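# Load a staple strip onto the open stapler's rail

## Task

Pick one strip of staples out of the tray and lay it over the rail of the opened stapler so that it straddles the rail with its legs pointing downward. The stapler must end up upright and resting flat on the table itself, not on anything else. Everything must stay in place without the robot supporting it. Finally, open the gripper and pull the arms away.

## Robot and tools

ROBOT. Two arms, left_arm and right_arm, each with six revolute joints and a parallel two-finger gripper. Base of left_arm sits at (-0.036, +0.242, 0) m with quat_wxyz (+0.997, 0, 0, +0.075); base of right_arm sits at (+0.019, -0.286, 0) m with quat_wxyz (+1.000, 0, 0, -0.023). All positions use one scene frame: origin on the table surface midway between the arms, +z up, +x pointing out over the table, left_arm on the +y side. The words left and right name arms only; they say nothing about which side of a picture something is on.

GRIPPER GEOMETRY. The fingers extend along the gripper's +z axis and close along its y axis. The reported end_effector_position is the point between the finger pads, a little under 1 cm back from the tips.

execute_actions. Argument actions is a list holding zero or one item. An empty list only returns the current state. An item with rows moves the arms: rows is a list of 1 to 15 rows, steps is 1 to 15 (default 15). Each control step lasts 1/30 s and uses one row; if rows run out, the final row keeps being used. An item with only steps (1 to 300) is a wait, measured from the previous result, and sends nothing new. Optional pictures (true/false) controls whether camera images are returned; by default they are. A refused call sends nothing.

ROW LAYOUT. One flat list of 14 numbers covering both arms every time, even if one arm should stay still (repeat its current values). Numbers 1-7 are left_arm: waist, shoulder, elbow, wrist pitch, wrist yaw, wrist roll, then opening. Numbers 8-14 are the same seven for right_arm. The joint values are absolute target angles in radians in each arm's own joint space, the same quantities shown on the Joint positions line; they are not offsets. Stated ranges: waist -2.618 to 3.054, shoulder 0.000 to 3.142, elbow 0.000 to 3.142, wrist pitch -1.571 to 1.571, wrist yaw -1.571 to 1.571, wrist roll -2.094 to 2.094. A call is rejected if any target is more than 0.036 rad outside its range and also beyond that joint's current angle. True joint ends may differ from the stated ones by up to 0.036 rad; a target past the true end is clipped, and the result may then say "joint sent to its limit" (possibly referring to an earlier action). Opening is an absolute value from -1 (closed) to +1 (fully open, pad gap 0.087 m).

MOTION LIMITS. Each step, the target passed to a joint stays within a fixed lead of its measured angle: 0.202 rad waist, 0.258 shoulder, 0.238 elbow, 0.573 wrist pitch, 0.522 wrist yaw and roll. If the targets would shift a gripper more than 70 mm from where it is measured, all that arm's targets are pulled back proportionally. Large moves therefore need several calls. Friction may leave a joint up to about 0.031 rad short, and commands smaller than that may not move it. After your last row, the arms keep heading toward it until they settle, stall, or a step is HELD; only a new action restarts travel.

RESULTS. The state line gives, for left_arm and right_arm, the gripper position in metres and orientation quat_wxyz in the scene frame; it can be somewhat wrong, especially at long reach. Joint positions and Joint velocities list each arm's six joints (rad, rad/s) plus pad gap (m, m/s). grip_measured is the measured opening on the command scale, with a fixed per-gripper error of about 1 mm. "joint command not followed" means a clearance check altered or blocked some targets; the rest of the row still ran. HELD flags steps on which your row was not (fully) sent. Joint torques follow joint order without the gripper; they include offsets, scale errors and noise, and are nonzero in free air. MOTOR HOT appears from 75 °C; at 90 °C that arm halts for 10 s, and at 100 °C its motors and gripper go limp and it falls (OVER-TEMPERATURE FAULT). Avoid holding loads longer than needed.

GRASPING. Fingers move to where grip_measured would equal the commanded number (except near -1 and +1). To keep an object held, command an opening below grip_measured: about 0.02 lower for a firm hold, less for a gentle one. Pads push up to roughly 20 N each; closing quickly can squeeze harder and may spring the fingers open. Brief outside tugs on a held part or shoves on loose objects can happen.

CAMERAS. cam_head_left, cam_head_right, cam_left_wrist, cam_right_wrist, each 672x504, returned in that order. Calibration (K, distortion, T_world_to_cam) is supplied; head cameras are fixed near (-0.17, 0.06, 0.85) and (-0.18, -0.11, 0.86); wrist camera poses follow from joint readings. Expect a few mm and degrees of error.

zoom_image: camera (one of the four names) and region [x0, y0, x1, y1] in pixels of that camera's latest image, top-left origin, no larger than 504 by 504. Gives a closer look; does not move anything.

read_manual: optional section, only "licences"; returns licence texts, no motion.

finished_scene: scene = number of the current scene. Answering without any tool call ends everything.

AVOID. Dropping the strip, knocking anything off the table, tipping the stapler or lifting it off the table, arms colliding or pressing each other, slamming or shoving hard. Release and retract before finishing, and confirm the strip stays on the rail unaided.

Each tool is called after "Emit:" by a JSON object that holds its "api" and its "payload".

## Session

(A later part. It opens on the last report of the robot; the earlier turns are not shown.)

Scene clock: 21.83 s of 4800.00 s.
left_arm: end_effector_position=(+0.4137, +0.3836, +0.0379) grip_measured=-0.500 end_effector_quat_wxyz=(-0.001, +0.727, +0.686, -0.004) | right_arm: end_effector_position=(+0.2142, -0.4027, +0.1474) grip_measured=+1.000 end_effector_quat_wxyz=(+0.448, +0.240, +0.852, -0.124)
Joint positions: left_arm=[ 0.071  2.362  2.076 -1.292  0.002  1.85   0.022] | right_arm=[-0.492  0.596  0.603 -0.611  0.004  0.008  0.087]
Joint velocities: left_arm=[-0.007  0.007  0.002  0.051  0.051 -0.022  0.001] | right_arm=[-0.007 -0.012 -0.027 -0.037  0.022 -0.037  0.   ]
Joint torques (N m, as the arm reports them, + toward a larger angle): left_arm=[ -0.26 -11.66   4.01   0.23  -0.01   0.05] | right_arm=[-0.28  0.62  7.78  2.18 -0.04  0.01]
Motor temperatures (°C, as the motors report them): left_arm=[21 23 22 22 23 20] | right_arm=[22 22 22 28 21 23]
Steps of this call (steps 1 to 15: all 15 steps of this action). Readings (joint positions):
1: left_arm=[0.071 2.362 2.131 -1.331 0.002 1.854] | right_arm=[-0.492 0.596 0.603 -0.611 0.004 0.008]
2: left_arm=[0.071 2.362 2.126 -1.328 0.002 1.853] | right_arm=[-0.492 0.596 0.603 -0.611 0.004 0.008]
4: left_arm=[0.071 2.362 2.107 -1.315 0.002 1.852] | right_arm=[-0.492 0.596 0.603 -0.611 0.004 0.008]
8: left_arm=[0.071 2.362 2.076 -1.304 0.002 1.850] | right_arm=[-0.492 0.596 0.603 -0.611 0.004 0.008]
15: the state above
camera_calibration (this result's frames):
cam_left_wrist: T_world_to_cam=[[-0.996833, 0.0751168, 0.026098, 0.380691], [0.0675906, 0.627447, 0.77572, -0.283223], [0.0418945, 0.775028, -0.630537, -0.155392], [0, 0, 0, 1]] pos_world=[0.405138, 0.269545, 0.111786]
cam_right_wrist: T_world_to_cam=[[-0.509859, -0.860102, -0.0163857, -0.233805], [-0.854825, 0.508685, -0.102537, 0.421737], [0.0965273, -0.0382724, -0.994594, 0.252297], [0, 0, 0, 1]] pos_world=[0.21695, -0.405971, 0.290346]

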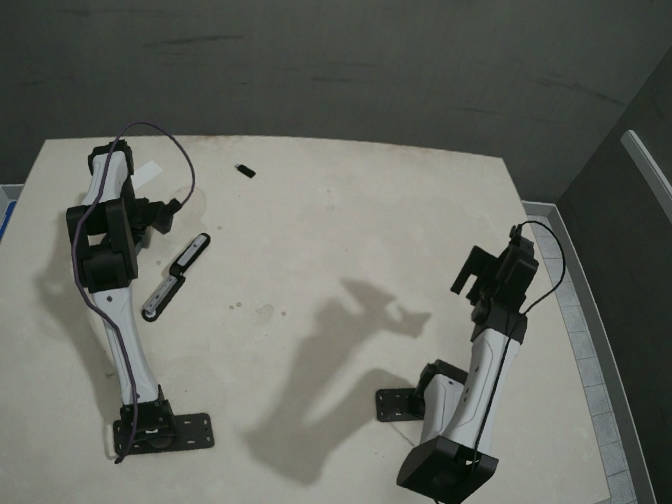

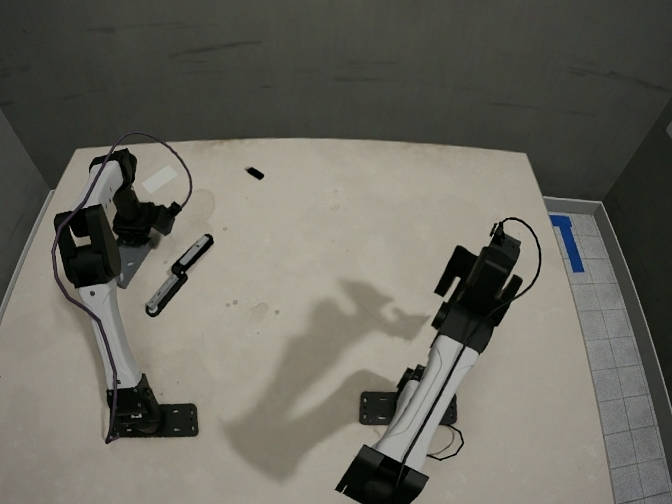

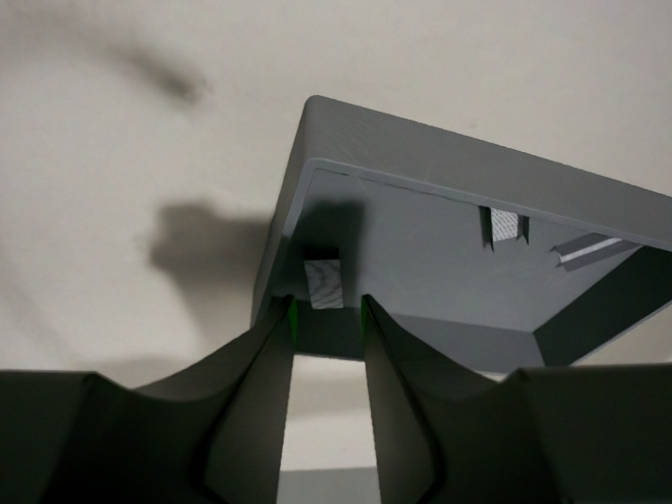

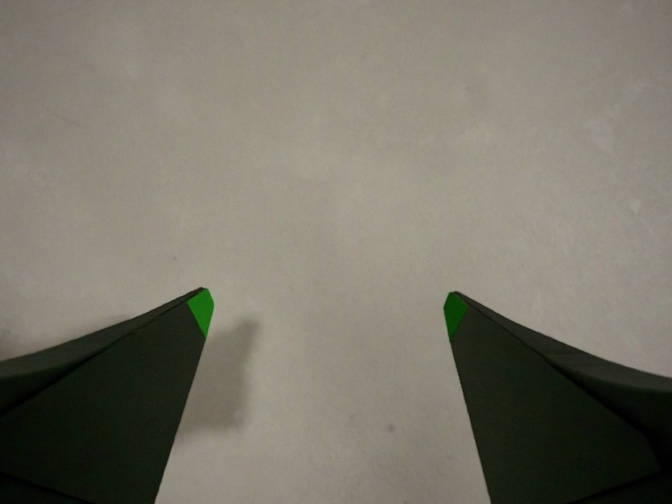

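Emit:
{"api": "execute_actions", "payload": {"actions": [{"rows":[[0.092,2.375,2.07,-1.26,0,1.87,-0.5,-0.5,0.6,0.6,-0.6,0,0,1],[0.092,2.375,2.07,-1.245,0,1.87,-0.5,-0.5,0.6,0.6,-0.6,0,0,1],[0.092,2.375,2.07,-1.245,0,1.87,-0.5,-0.5,0.6,0.6,-0.6,0,0,1],[0.092,2.375,2.07,-1.245,0,1.87,-0.5,-0.5,0.6,0.6,-0.6,0,0,1],[0.092,2.385,2.07,-1.245,0,1.87,-0.5,-0.5,0.6,0.6,-0.6,0,0,1],[0.092,2.39,2.07,-1.245,0,1.87,-0.5,-0.5,0.6,0.6,-0.6,0,0,1],[0.092,2.397,2.07,-1.245,0,1.87,-0.5,-0.5,0.6,0.6,-0.6,0,0,1]]}]}}

Scene clock: 23.90 s of 4800.00 s.
left_arm: end_effector_position=(+0.4183, +0.3925, +0.0317) grip_measured=-0.500 end_effector_quat_wxyz=(+0.003, +0.727, +0.687, +0.004) | right_arm: end_effector_position=(+0.2142, -0.4027, +0.1474) grip_measured=+1.000 end_effector_quat_wxyz=(+0.448, +0.240, +0.852, -0.124)
Joint positions: left_arm=[ 0.088  2.377  2.076 -1.261  0.002  1.865  0.022] | right_arm=[-0.492  0.596  0.603 -0.611  0.004  0.008  0.087]
Joint velocities: left_arm=[-0.027 -0.007 -0.007 -0.037 -0.007  0.066  0.001] | right_arm=[-0.007 -0.022 -0.007 -0.007  0.022 -0.037  0.   ]
Joint torques (N m, as the arm reports them, + toward a larger angle): left_arm=[  0.12 -11.2    4.83   0.28   0.     0.14] | right_arm=[-0.29  0.61  7.78  2.18 -0.04  0.01]
Motor temperatures (°C, as the motors report them): left_arm=[21 24 23 22 23 20] | right_arm=[22 22 22 28 21 23]
Steps of this call (steps 1 to 15: the robot went on to your last target; steps 16 to 47: nothing new was sent; steps 48 to 62: all 15 steps of this action). Readings (joint positions):
48: left_arm=[0.072 2.362 2.076 -1.288 0.002 1.852] | right_arm=[-0.492 0.596 0.603 -0.611 0.004 0.008]
49: left_arm=[0.074 2.362 2.076 -1.284 0.002 1.855] | right_arm=[-0.492 0.596 0.603 -0.611 0.004 0.008]
51: left_arm=[0.080 2.362 2.076 -1.275 0.002 1.859] | right_arm=[-0.492 0.596 0.603 -0.611 0.004 0.008]
55: left_arm=[0.087 2.364 2.076 -1.264 0.002 1.863] | right_arm=[-0.492 0.596 0.603 -0.611 0.004 0.008]
62: the state above
camera_calibration (this result's frames):
cam_left_wrist: T_world_to_cam=[[-0.997239, 0.0735273, 0.0104222, 0.386083], [0.0541958, 0.624622, 0.779045, -0.277688], [0.0507711, 0.777458, -0.626882, -0.171146], [0, 0, 0, 1]] pos_world=[0.408756, 0.278122, 0.105019]
cam_right_wrist: T_world_to_cam=[[-0.509859, -0.860102, -0.0163857, -0.233805], [-0.854825, 0.508685, -0.102537, 0.421737], [0.0965273, -0.0382724, -0.994594, 0.252297], [0, 0, 0, 1]] pos_world=[0.21695, -0.405971, 0.290346]

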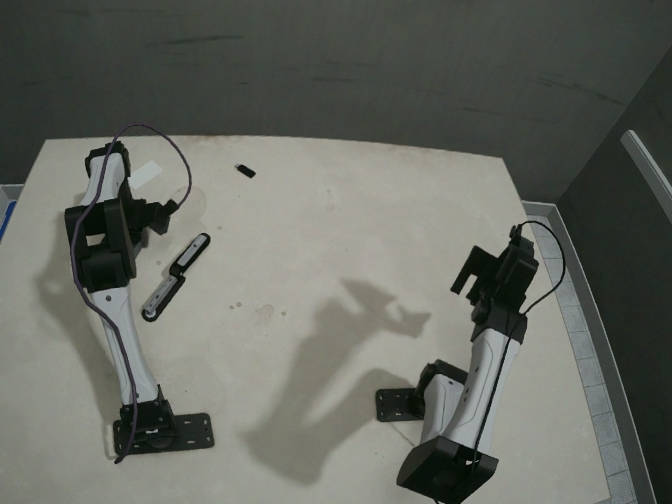

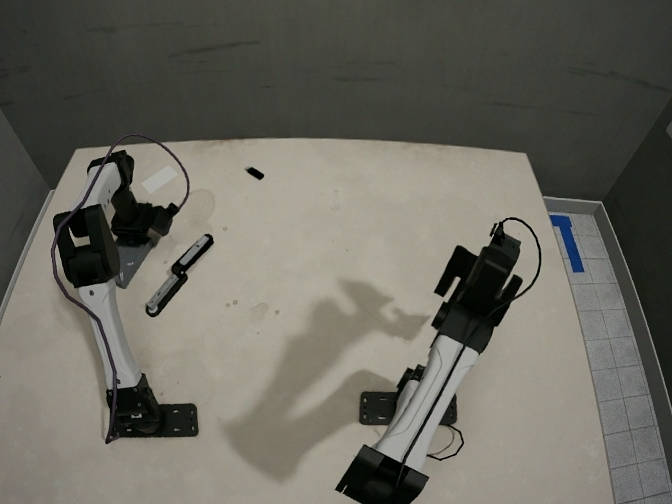

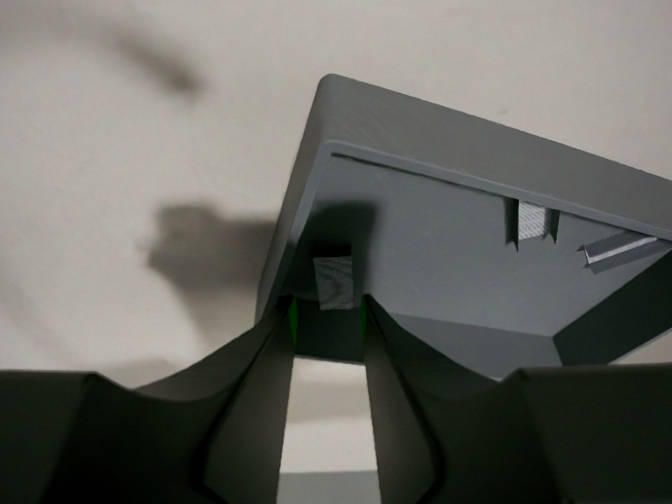

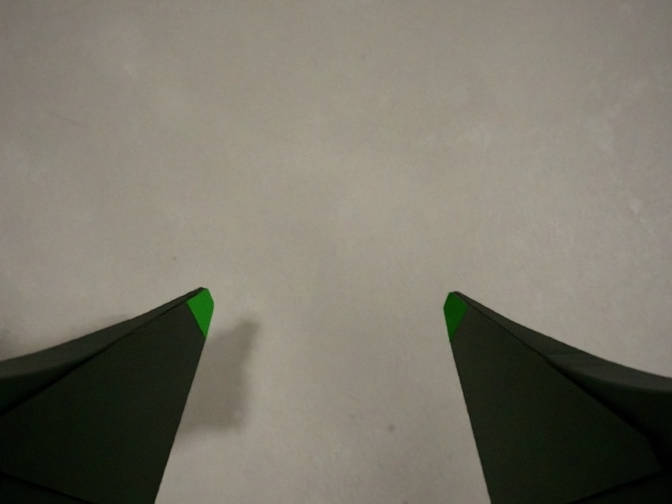

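Emit:
{"api": "execute_actions", "payload": {"actions": [{"rows":[[0.088,2.397,2.05,-1.245,0,1.87,-0.5,-0.5,0.6,0.6,-0.6,0,0,1],[0.088,2.397,2.042,-1.24,0,1.87,-0.5,-0.5,0.6,0.6,-0.6,0,0,1],[0.088,2.397,2.035,-1.235,0,1.87,-0.5,-0.5,0.6,0.6,-0.6,0,0,1]]}]}}

Scene clock: 24.93 s of 4800.00 s.
left_arm: end_effector_position=(+0.4148, +0.3916, +0.0255) grip_measured=-0.500 end_effector_quat_wxyz=(+0.000, +0.727, +0.687, -0.002) | right_arm: end_effector_position=(+0.2142, -0.4027, +0.1474) grip_measured=+1.000 end_effector_quat_wxyz=(+0.448, +0.240, +0.852, -0.124)
Joint positions: left_arm=[ 0.088  2.377  2.052 -1.25   0.002  1.865  0.022] | right_arm=[-0.492  0.596  0.603 -0.611  0.004  0.008  0.087]
Joint velocities: left_arm=[ 0.007  0.002  0.002  0.037  0.051 -0.037 -0.   ] | right_arm=[ 0.007 -0.007 -0.012  0.066 -0.051 -0.081  0.   ]
Joint torques (N m, as the arm reports them, + toward a larger angle): left_arm=[ -0.34 -11.21   3.88   0.24   0.     0.15] | right_arm=[-0.29  0.62  7.79  2.18 -0.04  0.01]
Motor temperatures (°C, as the motors report them): left_arm=[21 24 23 22 23 20] | right_arm=[22 21 22 28 21 23]
Steps of this call (steps 1 to 15: the robot went on to your last target; step 16: nothing new was sent; steps 17 to 31: all 15 steps of this action). Readings (joint positions):
17: left_arm=[0.088 2.377 2.076 -1.261 0.002 1.865] | right_arm=[-0.492 0.596 0.603 -0.611 0.004 0.008]
18: left_arm=[0.088 2.377 2.073 -1.259 0.002 1.865] | right_arm=[-0.492 0.596 0.603 -0.611 0.004 0.008]
20: left_arm=[0.088 2.377 2.063 -1.255 0.002 1.865] | right_arm=[-0.492 0.596 0.603 -0.611 0.004 0.008]
24: left_arm=[0.088 2.377 2.052 -1.254 0.002 1.865] | right_arm=[-0.492 0.596 0.603 -0.611 0.004 0.008]
31: the state above
camera_calibration (this result's frames):
cam_left_wrist: T_world_to_cam=[[-0.996973, 0.0743387, 0.0227657, 0.381945], [0.0644766, 0.626947, 0.776389, -0.277299], [0.0434428, 0.775507, -0.629842, -0.17025], [0, 0, 0, 1]] pos_world=[0.406064, 0.277489, 0.0993662]
cam_right_wrist: T_world_to_cam=[[-0.509859, -0.860102, -0.0163857, -0.233805], [-0.854825, 0.508685, -0.102537, 0.421737], [0.0965273, -0.0382724, -0.994594, 0.252297], [0, 0, 0, 1]] pos_world=[0.21695, -0.405971, 0.290346]

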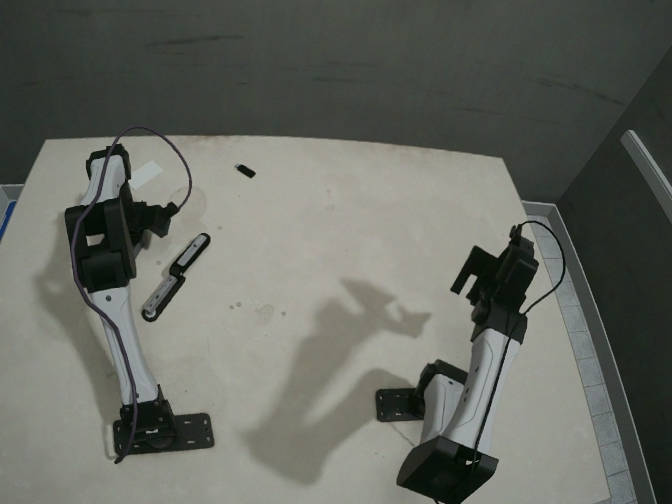

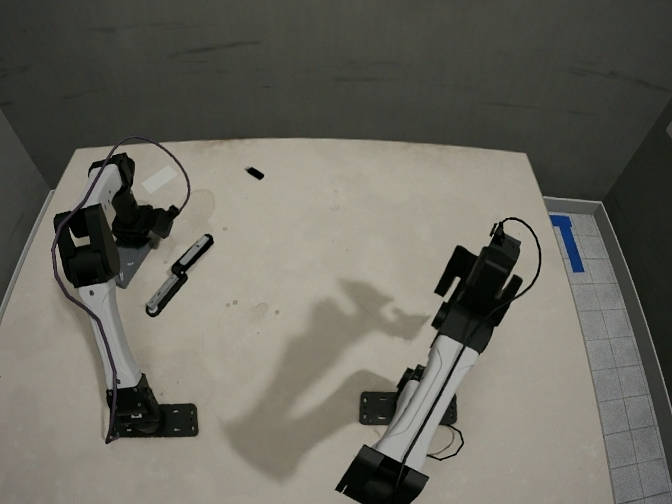

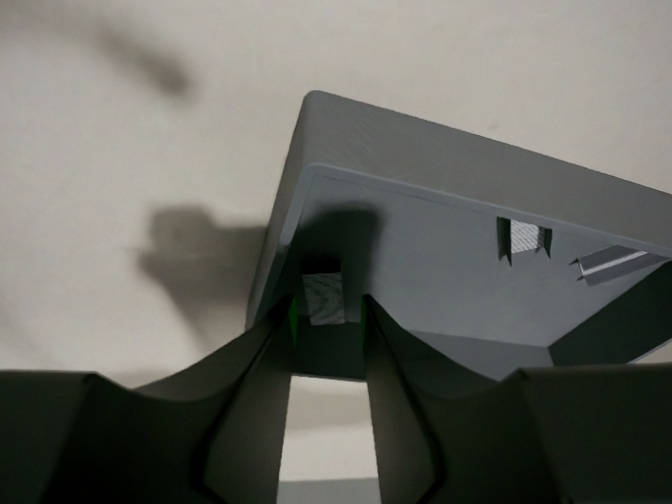

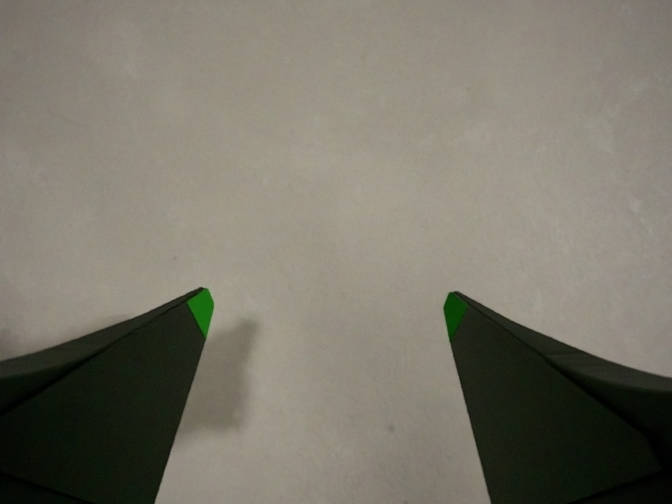

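Emit:
{"api": "execute_actions", "payload": {"actions": [{"rows":[[0.088,2.397,2.045,-1.215,0,1.87,-0.5,-0.5,0.6,0.6,-0.6,0,0,1],[0.088,2.397,2.045,-1.215,0,1.87,-0.5,-0.5,0.6,0.6,-0.6,0,0,1],[0.088,2.397,2.045,-1.215,0,1.87,-0.5,-0.5,0.6,0.6,-0.6,0,0,1],[0.088,2.403,2.045,-1.215,0,1.87,-0.5,-0.5,0.6,0.6,-0.6,0,0,1],[0.088,2.409,2.045,-1.215,0,1.87,-0.5,-0.5,0.6,0.6,-0.6,0,0,1]]}]}}

Emit:
{"api": "zoom_image", "payload": {"camera": "cam_left_wrist", "region": [240,230,420,380]}}

Scene clock: 26.73 s of 4800.00 s.
left_arm: end_effector_position=(+0.4189, +0.3926, +0.0258) grip_measured=-0.500 end_effector_quat_wxyz=(+0.004, +0.727, +0.687, +0.005) | right_arm: end_effector_position=(+0.2142, -0.4027, +0.1474) grip_measured=+1.000 end_effector_quat_wxyz=(+0.448, +0.240, +0.852, -0.124)
Joint positions: left_arm=[ 0.088  2.377  2.052 -1.233  0.002  1.865  0.022] | right_arm=[-0.492  0.596  0.603 -0.611  0.004  0.008  0.087]
Joint velocities: left_arm=[ 0.002  0.007 -0.002 -0.095  0.007  0.081 -0.001] | right_arm=[-0.002  0.007  0.007 -0.066  0.007 -0.051  0.   ]
Joint torques (N m, as the arm reports them, + toward a larger angle): left_arm=[ -0.31 -10.32   4.72   0.31   0.     0.15] | right_arm=[-0.28  0.62  7.78  2.19 -0.04  0.01]
Motor temperatures (°C, as the motors report them): left_arm=[21 25 23 22 23 20] | right_arm=[22 21 22 28 21 23]
Steps of this call (steps 1 to 15: the robot went on to your last target; steps 16 to 39: nothing new was sent; steps 40 to 54: all 15 steps of this action). Readings (joint positions):
40: left_arm=[0.088 2.377 2.052 -1.248 0.002 1.865] | right_arm=[-0.492 0.596 0.603 -0.611 0.004 0.008]
41: left_arm=[0.088 2.377 2.052 -1.245 0.002 1.865] | right_arm=[-0.492 0.596 0.603 -0.611 0.004 0.008]
43: left_arm=[0.088 2.377 2.052 -1.240 0.002 1.865] | right_arm=[-0.492 0.596 0.603 -0.611 0.004 0.008]
47: left_arm=[0.088 2.377 2.052 -1.235 0.002 1.865] | right_arm=[-0.492 0.596 0.603 -0.611 0.004 0.008]
54: the state above
camera_calibration (this result's frames):
cam_left_wrist: T_world_to_cam=[[-0.997217, 0.0742797, 0.00642901, 0.386562], [0.0514933, 0.623805, 0.779882, -0.271795], [0.053919, 0.778042, -0.625894, -0.176554], [0, 0, 0, 1]] pos_world=[0.409001, 0.278199, 0.0989787]
cam_right_wrist: T_world_to_cam=[[-0.509859, -0.860102, -0.0163857, -0.233805], [-0.854825, 0.508685, -0.102537, 0.421737], [0.0965273, -0.0382724, -0.994594, 0.252297], [0, 0, 0, 1]] pos_world=[0.21695, -0.405971, 0.290346]

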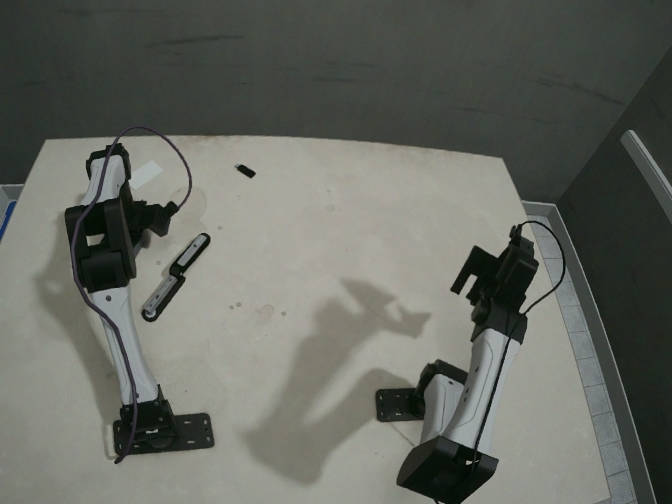

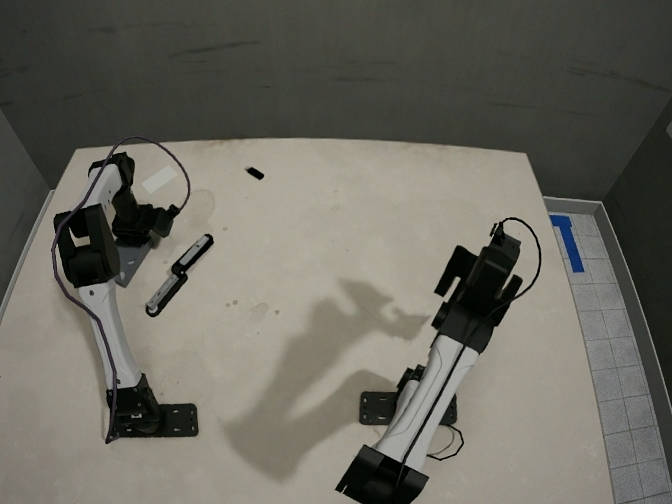

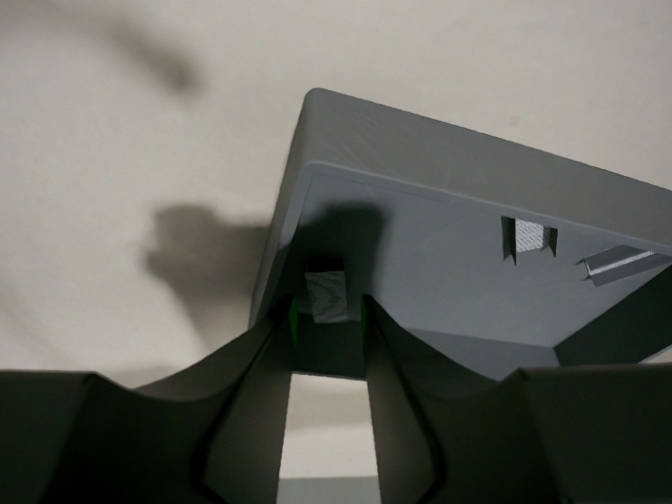

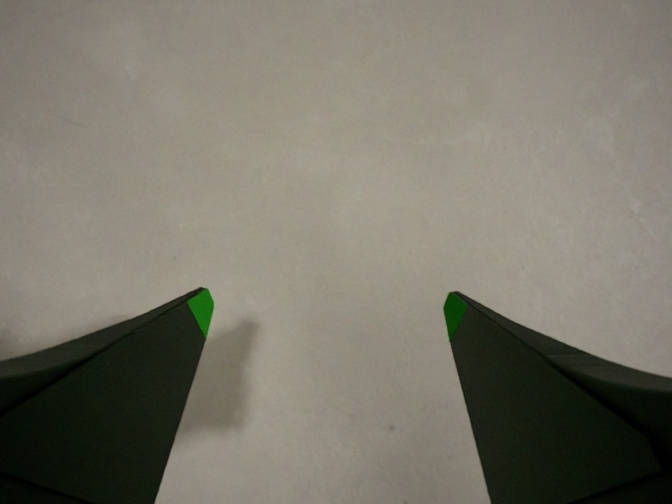

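Region (240, 230, 420, 380) of cam_left_wrist's 672x504 image, scaled by 2.800, with more detail than that image has.

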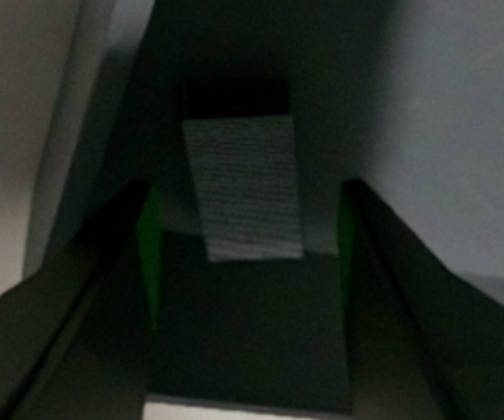

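Emit:
{"api": "execute_actions", "payload": {"actions": [{"rows":[[0.088,2.39,2.045,-1.24,0,1.87,-0.55,-0.5,0.6,0.6,-0.6,0,0,1],[0.088,2.39,2.045,-1.24,0,1.87,-0.6,-0.5,0.6,0.6,-0.6,0,0,1],[0.088,2.39,2.045,-1.24,0,1.87,-0.64,-0.5,0.6,0.6,-0.6,0,0,1],[0.088,2.39,2.045,-1.24,0,1.87,-0.67,-0.5,0.6,0.6,-0.6,0,0,1],[0.088,2.39,2.045,-1.24,0,1.87,-0.69,-0.5,0.6,0.6,-0.6,0,0,1],[0.088,2.39,2.045,-1.24,0,1.87,-0.71,-0.5,0.6,0.6,-0.6,0,0,1],[0.088,2.39,2.045,-1.24,0,1.87,-0.73,-0.5,0.6,0.6,-0.6,0,0,1],[0.088,2.39,2.045,-1.24,0,1.87,-0.745,-0.5,0.6,0.6,-0.6,0,0,1]]}]}}

Scene clock: 28.17 s of 4800.00 s.
left_arm: end_effector_position=(+0.4190, +0.3926, +0.0258) grip_measured=-0.745 end_effector_quat_wxyz=(+0.004, +0.727, +0.687, +0.006) | right_arm: end_effector_position=(+0.2142, -0.4027, +0.1474) grip_measured=+1.000 end_effector_quat_wxyz=(+0.448, +0.240, +0.852, -0.124)
Joint positions: left_arm=[ 0.088  2.377  2.052 -1.233  0.002  1.865  0.011] | right_arm=[-0.492  0.596  0.603 -0.611  0.004  0.008  0.087]
Joint velocities: left_arm=[-0.022 -0.007 -0.022 -0.037  0.081  0.066  0.001] | right_arm=[ 0.002 -0.002  0.002  0.007 -0.022  0.022  0.   ]
Joint torques (N m, as the arm reports them, + toward a larger angle): left_arm=[ -0.32 -11.71   4.73   0.09   0.     0.14] | right_arm=[-0.29  0.63  7.78  2.18 -0.04  0.01]
Motor temperatures (°C, as the motors report them): left_arm=[21 25 23 22 23 20] | right_arm=[22 21 23 29 21 23]
Steps of this call (steps 1 to 15: the robot went on to your last target; steps 16 to 28: nothing new was sent; steps 29 to 43: all 15 steps of this action). Readings (joint positions):
29: left_arm=[0.088 2.377 2.052 -1.233 0.002 1.865] | right_arm=[-0.492 0.596 0.603 -0.611 0.004 0.008]
30: left_arm=[0.088 2.377 2.052 -1.233 0.002 1.865] | right_arm=[-0.492 0.596 0.603 -0.611 0.004 0.008]
32: left_arm=[0.088 2.377 2.052 -1.233 0.002 1.865] | right_arm=[-0.492 0.596 0.603 -0.611 0.004 0.008]
36: left_arm=[0.088 2.377 2.052 -1.233 0.002 1.865] | right_arm=[-0.492 0.596 0.603 -0.611 0.004 0.008]
43: the state above
camera_calibration (this result's frames):
cam_left_wrist: T_world_to_cam=[[-0.997219, 0.0742792, 0.00606593, 0.386663], [0.0512041, 0.623735, 0.779957, -0.271671], [0.054151, 0.778098, -0.625804, -0.176694], [0, 0, 0, 1]] pos_world=[0.409066, 0.278215, 0.0989706]
cam_right_wrist: T_world_to_cam=[[-0.509859, -0.860102, -0.0163857, -0.233805], [-0.854825, 0.508685, -0.102537, 0.421737], [0.0965273, -0.0382724, -0.994594, 0.252297], [0, 0, 0, 1]] pos_world=[0.21695, -0.405971, 0.290346]

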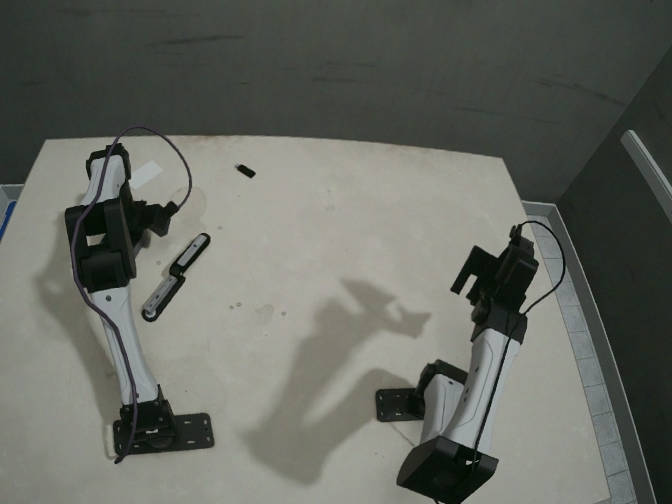

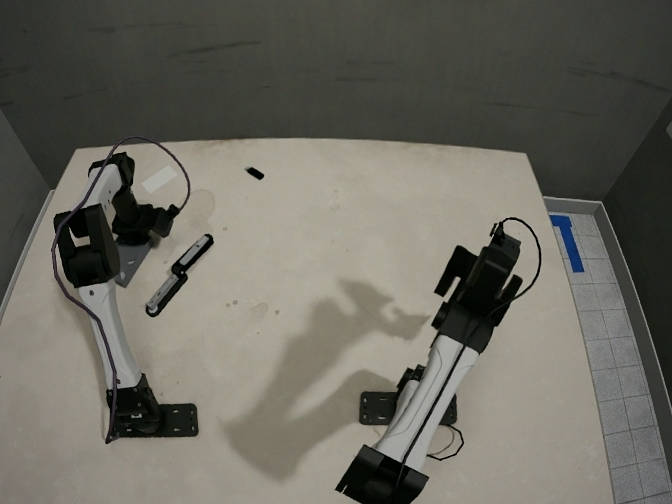

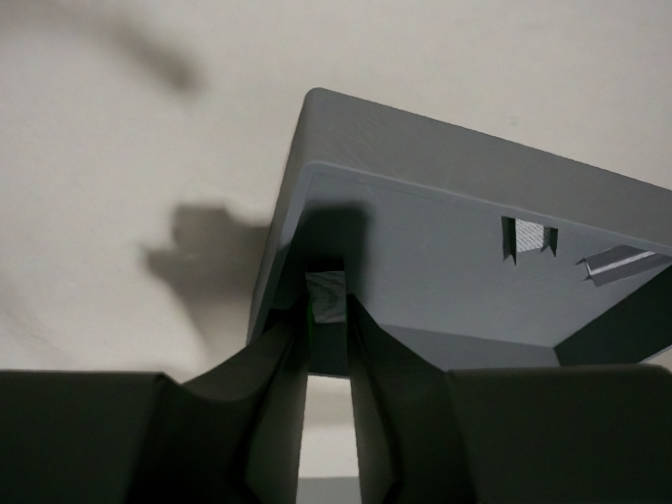

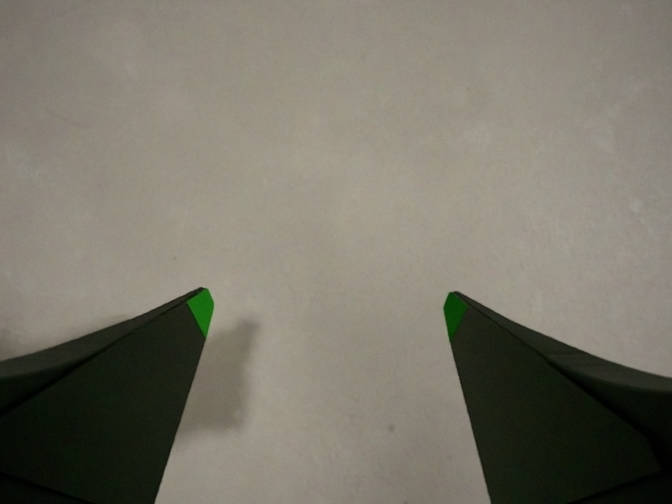

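Emit:
{"api": "execute_actions", "payload": {"actions": [{"rows":[[0.088,2.39,2.045,-1.24,0,1.87,-0.58,-0.5,0.6,0.6,-0.6,0,0,1],[0.088,2.39,2.045,-1.24,0,1.87,-0.58,-0.5,0.6,0.6,-0.6,0,0,1],[0.088,2.39,2.045,-1.24,0,1.87,-0.58,-0.5,0.6,0.6,-0.6,0,0,1],[0.088,2.39,2.045,-1.24,0,1.87,-0.58,-0.5,0.6,0.6,-0.6,0,0,1],[0.088,2.39,2.03,-1.22,0,1.87,-0.58,-0.5,0.6,0.6,-0.6,0,0,1],[0.088,2.39,2.02,-1.21,0,1.87,-0.58,-0.5,0.6,0.6,-0.6,0,0,1],[0.088,2.39,2.005,-1.195,0,1.87,-0.58,-0.5,0.6,0.6,-0.6,0,0,1]]}]}}

Scene clock: 29.67 s of 4800.00 s.
left_arm: end_effector_position=(+0.4157, +0.3918, +0.0180) grip_measured=-0.580 end_effector_quat_wxyz=(+0.002, +0.727, +0.687, +0.001) | right_arm: end_effector_position=(+0.2142, -0.4027, +0.1474) grip_measured=+1.000 end_effector_quat_wxyz=(+0.448, +0.240, +0.852, -0.124)
Joint positions: left_arm=[ 0.088  2.377  2.022 -1.213  0.002  1.865  0.018] | right_arm=[-0.492  0.596  0.603 -0.611  0.004  0.008  0.087]
Joint velocities: left_arm=[-0.012 -0.002 -0.002 -0.051  0.007 -0.007 -0.   ] | right_arm=[-0.002  0.012 -0.027  0.037  0.051  0.022  0.   ]
Joint torques (N m, as the arm reports them, + toward a larger angle): left_arm=[ -0.33 -11.67   3.92   0.25  -0.01   0.14] | right_arm=[-0.27  0.62  7.78  2.18 -0.04  0.01]
Motor temperatures (°C, as the motors report them): left_arm=[21 25 23 22 23 20] | right_arm=[22 21 23 29 21 23]
Steps of this call (steps 1 to 15: the robot went on to your last target; steps 16 to 30: nothing new was sent; steps 31 to 45: all 15 steps of this action). Readings (joint positions):
31: left_arm=[0.088 2.377 2.052 -1.233 0.002 1.865] | right_arm=[-0.492 0.596 0.603 -0.611 0.004 0.008]
32: left_arm=[0.088 2.377 2.052 -1.233 0.002 1.865] | right_arm=[-0.492 0.596 0.603 -0.611 0.004 0.008]
34: left_arm=[0.088 2.377 2.052 -1.233 0.002 1.865] | right_arm=[-0.492 0.596 0.603 -0.611 0.004 0.008]
38: left_arm=[0.088 2.377 2.037 -1.221 0.002 1.865] | right_arm=[-0.492 0.596 0.603 -0.611 0.004 0.008]
45: the state above
camera_calibration (this result's frames):
cam_left_wrist: T_world_to_cam=[[-0.997103, 0.0743072, 0.0162316, 0.383206], [0.0592903, 0.625692, 0.777814, -0.268994], [0.0476412, 0.776523, -0.628285, -0.177407], [0, 0, 0, 1]] pos_world=[0.406497, 0.277593, 0.0915453]
cam_right_wrist: T_world_to_cam=[[-0.509859, -0.860102, -0.0163857, -0.233805], [-0.854825, 0.508685, -0.102537, 0.421737], [0.0965273, -0.0382724, -0.994594, 0.252297], [0, 0, 0, 1]] pos_world=[0.21695, -0.405971, 0.290346]

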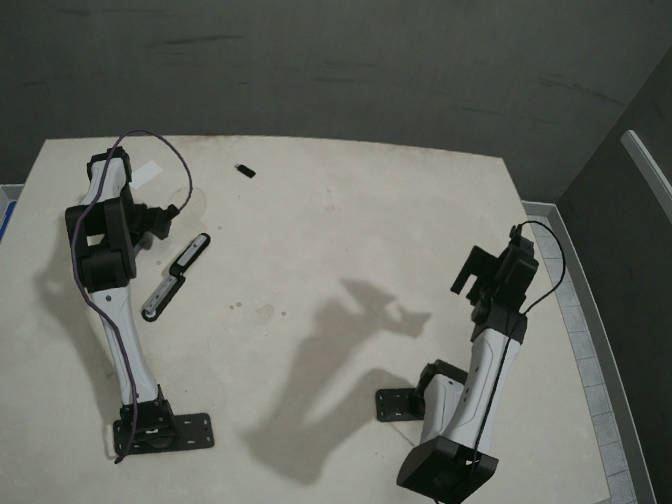

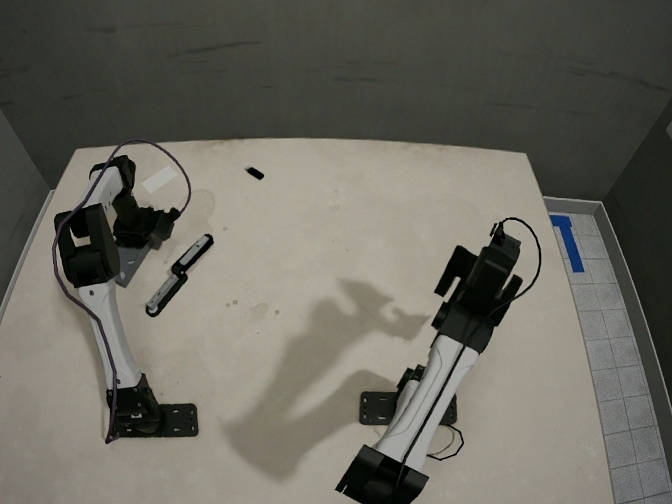

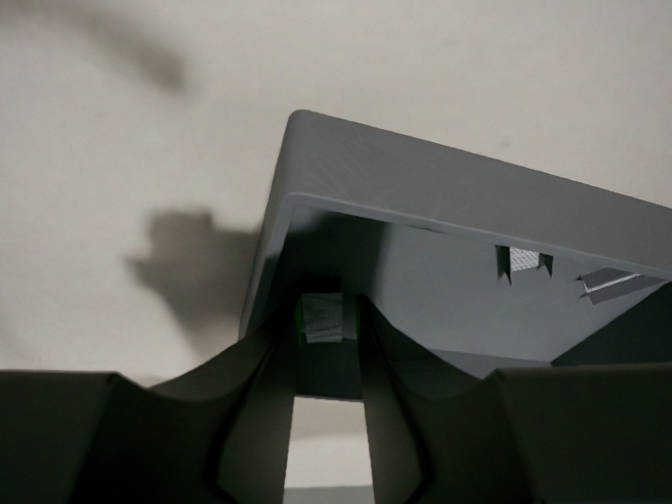

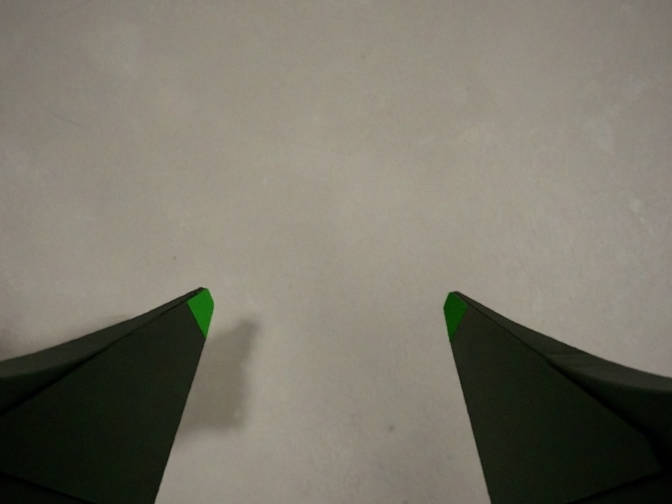

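Emit:
{"api": "execute_actions", "payload": {"actions": [{"rows":[[0.088,2.39,2.01,-1.2,0,1.87,-0.61,-0.5,0.6,0.6,-0.6,0,0,1],[0.088,2.39,2.01,-1.2,0,1.87,-0.63,-0.5,0.6,0.6,-0.6,0,0,1],[0.088,2.39,2.01,-1.2,0,1.87,-0.65,-0.5,0.6,0.6,-0.6,0,0,1],[0.088,2.39,2.01,-1.2,0,1.87,-0.67,-0.5,0.6,0.6,-0.6,0,0,1],[0.088,2.39,2.01,-1.2,0,1.87,-0.69,-0.5,0.6,0.6,-0.6,0,0,1],[0.088,2.39,2.01,-1.2,0,1.87,-0.71,-0.5,0.6,0.6,-0.6,0,0,1],[0.088,2.39,2.01,-1.2,0,1.87,-0.73,-0.5,0.6,0.6,-0.6,0,0,1],[0.088,2.39,2.01,-1.2,0,1.87,-0.74,-0.5,0.6,0.6,-0.6,0,0,1]]}], "pictures": false}}

Scene clock: 31.53 s of 4800.00 s.
left_arm: end_effector_position=(+0.4163, +0.3919, +0.0180) grip_measured=-0.736 end_effector_quat_wxyz=(+0.002, +0.727, +0.686, +0.002) | right_arm: end_effector_position=(+0.2142, -0.4027, +0.1474) grip_measured=+1.000 end_effector_quat_wxyz=(+0.448, +0.240, +0.852, -0.124)
Joint positions: left_arm=[ 0.088  2.377  2.022 -1.21   0.002  1.866  0.012] | right_arm=[-0.492  0.596  0.603 -0.611  0.004  0.008  0.087]
Joint velocities: left_arm=[-0.002  0.002  0.002  0.007 -0.007  0.007 -0.001] | right_arm=[-0.012 -0.002 -0.002  0.022  0.007 -0.081  0.   ]
Joint torques (N m, as the arm reports them, + toward a larger angle): left_arm=[ -0.32 -11.67   4.35   0.22   0.     0.15] | right_arm=[-0.28  0.62  7.78  2.19 -0.04  0.01]
Motor temperatures (°C, as the motors report them): left_arm=[21 26 23 22 23 20] | right_arm=[22 21 23 29 21 23]
Steps of this call (steps 1 to 15: the robot went on to your last target; steps 16 to 41: nothing new was sent; steps 42 to 56: all 15 steps of this action). Readings (joint positions):
42: left_arm=[0.088 2.377 2.022 -1.210 0.002 1.865] | right_arm=[-0.492 0.596 0.603 -0.611 0.004 0.008]
43: left_arm=[0.088 2.377 2.022 -1.210 0.002 1.865] | right_arm=[-0.492 0.596 0.603 -0.611 0.004 0.008]
45: left_arm=[0.088 2.377 2.022 -1.210 0.002 1.865] | right_arm=[-0.492 0.596 0.603 -0.611 0.004 0.008]
49: left_arm=[0.088 2.377 2.022 -1.210 0.002 1.866] | right_arm=[-0.492 0.596 0.603 -0.611 0.004 0.008]
56: the state above

Emit:
{"api": "execute_actions", "payload": {"actions": [{"rows":[[0.088,2.39,2.01,-1.2,0,1.87,-0.757,-0.5,0.6,0.6,-0.6,0,0,1],[0.088,2.39,2.01,-1.2,0,1.87,-0.757,-0.5,0.6,0.6,-0.6,0,0,1],[0.088,2.39,2.01,-1.2,0,1.87,-0.757,-0.5,0.6,0.6,-0.6,0,0,1],[0.088,2.37,2.03,-1.22,0,1.87,-0.757,-0.5,0.6,0.6,-0.6,0,0,1],[0.088,2.36,2.04,-1.24,0,1.87,-0.757,-0.5,0.6,0.6,-0.6,0,0,1],[0.088,2.35,2.05,-1.26,0,1.87,-0.757,-0.5,0.6,0.6,-0.6,0,0,1],[0.088,2.34,2.06,-1.28,0,1.87,-0.757,-0.5,0.6,0.6,-0.6,0,0,1],[0.088,2.33,2.07,-1.3,0,1.87,-0.757,-0.5,0.6,0.6,-0.6,0,0,1],[0.088,2.32,2.075,-1.32,0,1.87,-0.757,-0.5,0.6,0.6,-0.6,0,0,1],[0.088,2.3,2.08,-1.34,0,1.87,-0.757,-0.5,0.6,0.6,-0.6,0,0,1],[0.088,2.28,2.08,-1.36,0,1.87,-0.757,-0.5,0.6,0.6,-0.6,0,0,1],[0.088,2.26,2.08,-1.38,0,1.87,-0.757,-0.5,0.6,0.6,-0.6,0,0,1]]}], "pictures": false}}

Emit:
{"api": "execute_actions", "payload": {"actions": [{"rows":[[0.07,2.2,2.02,-1.37,0,1.75,-0.757,-0.5,0.6,0.6,-0.6,0,0,1],[0.05,2.15,1.96,-1.36,0,1.62,-0.757,-0.5,0.6,0.6,-0.6,0,0,1],[0.03,2.1,1.9,-1.35,0,1.5,-0.757,-0.5,0.6,0.6,-0.6,0,0,1],[0.01,2.05,1.84,-1.34,0,1.37,-0.757,-0.5,0.6,0.6,-0.6,0,0,1],[-0.02,2.0,1.78,-1.32,0,1.25,-0.757,-0.5,0.6,0.6,-0.6,0,0,1],[-0.05,1.95,1.72,-1.3,0,1.12,-0.757,-0.5,0.6,0.6,-0.6,0,0,1],[-0.08,1.9,1.66,-1.29,0,1.0,-0.757,-0.5,0.6,0.6,-0.6,0,0,1],[-0.1,1.86,1.6,-1.27,0,0.87,-0.757,-0.5,0.6,0.6,-0.6,0,0,1],[-0.12,1.82,1.53,-1.26,0,0.74,-0.757,-0.5,0.6,0.6,-0.6,0,0,1],[-0.143,1.79,1.47,-1.24,0,0.605,-0.757,-0.5,0.6,0.6,-0.6,0,0,1]]}], "pictures": false}}

Emit:
{"api": "execute_actions", "payload": {"actions": [{"steps":25}]}}

Scene clock: 34.83 s of 4800.00 s.
left_arm: end_effector_position=(+0.4049, +0.3892, +0.0733) grip_measured=-0.742 end_effector_quat_wxyz=(+0.009, +0.727, +0.686, +0.013) | right_arm: end_effector_position=(+0.2142, -0.4027, +0.1474) grip_measured=+1.000 end_effector_quat_wxyz=(+0.448, +0.240, +0.852, -0.124)
Joint positions: left_arm=[ 0.088  2.275  2.065 -1.33   0.002  1.866  0.011] | right_arm=[-0.492  0.596  0.603 -0.611  0.004  0.008  0.087]
Joint velocities: left_arm=[ 0.012 -0.413  0.134 -0.198  0.022  0.007 -0.001] | right_arm=[ 0.007  0.007 -0.022  0.022 -0.022 -0.051  0.   ]
Joint torques (N m, as the arm reports them, + toward a larger angle): left_arm=[ -0.32 -11.39   5.74   0.1   -0.01   0.14] | right_arm=[-0.28  0.62  7.79  2.18 -0.04  0.01]
Motor temperatures (°C, as the motors report them): left_arm=[21 27 23 22 23 20] | right_arm=[22 21 23 29 21 23]
Steps of this call (steps 1 to 15: the robot went on to your last target; steps 16 to 84: nothing new was sent; steps 85 to 99: all 15 steps of this action). Readings (joint positions):
85: left_arm=[0.088 2.377 2.022 -1.210 0.002 1.866] | right_arm=[-0.492 0.596 0.603 -0.611 0.004 0.008]
86: left_arm=[0.088 2.377 2.022 -1.210 0.002 1.866] | right_arm=[-0.492 0.596 0.603 -0.611 0.004 0.008]
88: left_arm=[0.088 2.377 2.022 -1.210 0.002 1.866] | right_arm=[-0.492 0.596 0.603 -0.611 0.004 0.008]
92: left_arm=[0.088 2.374 2.035 -1.237 0.002 1.866] | right_arm=[-0.492 0.596 0.603 -0.611 0.004 0.008]
99: the state above

Scene clock: 35.33 s of 4800.00 s.
left_arm: end_effector_position=(+0.2616, +0.2692, +0.1064) grip_measured=-0.742 end_effector_quat_wxyz=(-0.004, +0.380, +0.925, -0.004) | right_arm: end_effector_position=(+0.2142, -0.4027, +0.1474) grip_measured=+1.000 end_effector_quat_wxyz=(+0.448, +0.240, +0.852, -0.124)
Joint positions: left_arm=[-0.153  1.791  1.49  -1.28   0.005  0.776  0.011] | right_arm=[-0.492  0.596  0.603 -0.611  0.004  0.008  0.087]
Joint velocities: left_arm=[ 0.056 -0.002 -0.139  0.154  0.037 -1.15   0.001] | right_arm=[-0.002 -0.007  0.012 -0.022  0.022  0.022  0.   ]
Joint torques (N m, as the arm reports them, + toward a larger angle): left_arm=[ 0.3  -8.31  4.53  0.34 -0.03  0.06] | right_arm=[-0.28  0.62  7.78  2.18 -0.04  0.01]
Motor temperatures (°C, as the motors report them): left_arm=[21 27 23 22 23 20] | right_arm=[22 21 23 29 21 23]
Steps of this call (steps 1 to 15: all 15 steps of this action). Readings (joint positions):
1: left_arm=[0.087 2.256 2.061 -1.332 0.002 1.848] | right_arm=[-0.492 0.596 0.603 -0.611 0.004 0.008]
2: left_arm=[0.084 2.229 2.037 -1.329 0.001 1.808] | right_arm=[-0.492 0.596 0.603 -0.611 0.004 0.008]
4: left_arm=[0.065 2.148 1.945 -1.324 -0.000 1.681] | right_arm=[-0.492 0.596 0.603 -0.611 0.004 0.008]
8: left_arm=[-0.044 1.948 1.714 -1.306 -0.002 1.313] | right_arm=[-0.492 0.596 0.603 -0.611 0.004 0.008]
15: the state above

Scene clock: 36.17 s of 4800.00 s.
left_arm: end_effector_position=(+0.2625, +0.2650, +0.1048) grip_measured=-0.742 end_effector_quat_wxyz=(+0.006, +0.300, +0.954, -0.001) | right_arm: end_effector_position=(+0.2142, -0.4027, +0.1474) grip_measured=+1.000 end_effector_quat_wxyz=(+0.448, +0.240, +0.852, -0.124)
Joint positions: left_arm=[-0.15   1.791  1.487 -1.255  0.005  0.61   0.011] | right_arm=[-0.492  0.596  0.603 -0.611  0.004  0.008  0.087]
Joint velocities: left_arm=[ 0.007 -0.012  0.007 -0.037 -0.022  0.037 -0.   ] | right_arm=[-0.007 -0.002  0.007  0.022 -0.066  0.007  0.   ]
Joint torques (N m, as the arm reports them, + toward a larger angle): left_arm=[ 0.28 -8.35  4.09  0.37 -0.05  0.04] | right_arm=[-0.29  0.61  7.77  2.18 -0.04  0.01]
Motor temperatures (°C, as the motors report them): left_arm=[21 27 23 22 23 20] | right_arm=[22 21 23 29 21 23]
Steps of this call (steps 1 to 25: the robot went on to your last target). Readings (joint positions):
1: left_arm=[-0.151 1.791 1.487 -1.276 0.005 0.742] | right_arm=[-0.492 0.596 0.603 -0.611 0.004 0.008]
2: left_arm=[-0.150 1.791 1.487 -1.273 0.005 0.716] | right_arm=[-0.492 0.596 0.603 -0.611 0.004 0.008]
4: left_arm=[-0.150 1.791 1.487 -1.266 0.005 0.677] | right_arm=[-0.492 0.596 0.603 -0.611 0.004 0.008]
8: left_arm=[-0.150 1.791 1.487 -1.259 0.005 0.637] | right_arm=[-0.492 0.596 0.603 -0.611 0.004 0.008]
25: the state above
camera_calibration (this result's frames):
cam_left_wrist: T_world_to_cam=[[-0.587149, -0.809285, 0.0177377, 0.364814], [-0.507644, 0.385195, 0.770663, -0.0348071], [-0.630519, 0.443489, -0.636996, 0.250154], [0, 0, 0, 1]] pos_world=[0.354257, 0.197705, 0.179701]
cam_right_wrist: T_world_to_cam=[[-0.509859, -0.860102, -0.0163857, -0.233805], [-0.854825, 0.508685, -0.102537, 0.421737], [0.0965273, -0.0382724, -0.994594, 0.252297], [0, 0, 0, 1]] pos_world=[0.21695, -0.405971, 0.290346]

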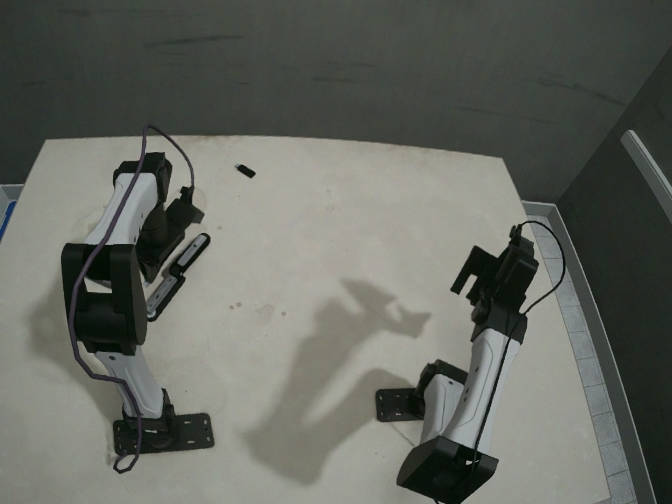

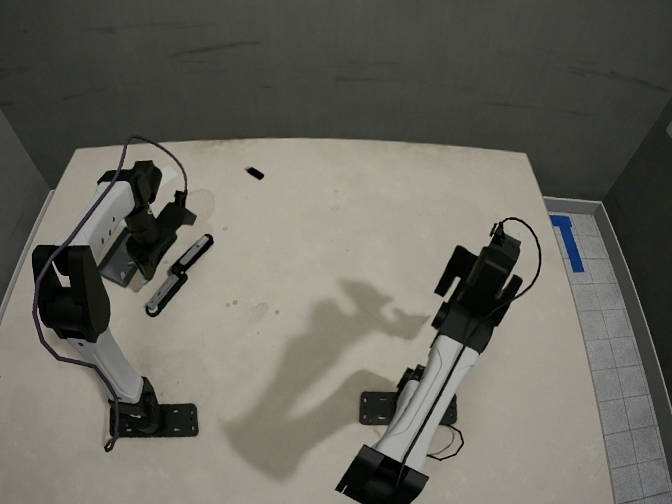

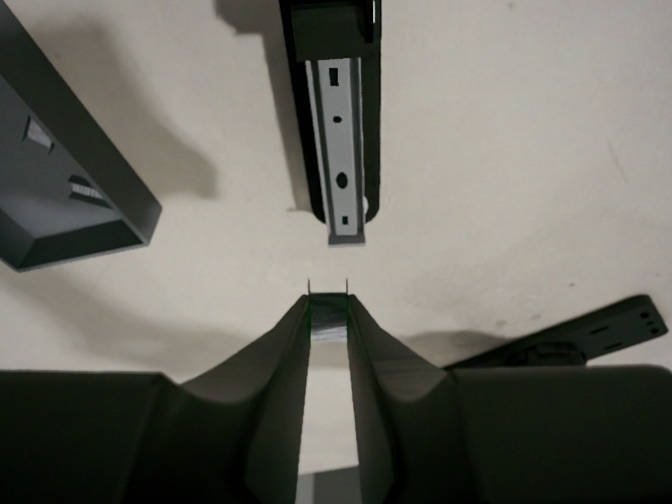

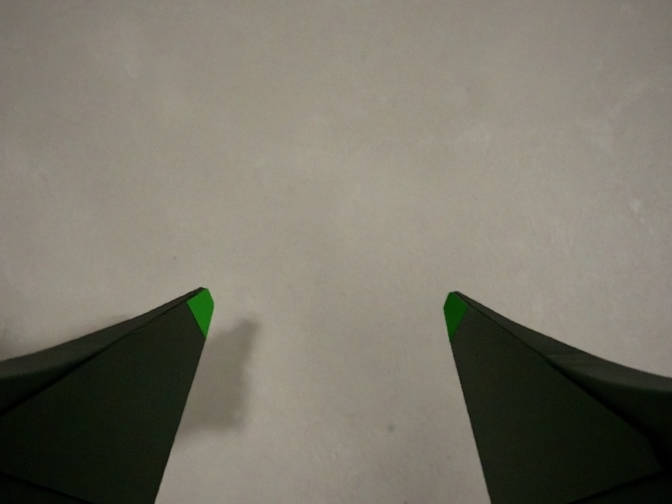

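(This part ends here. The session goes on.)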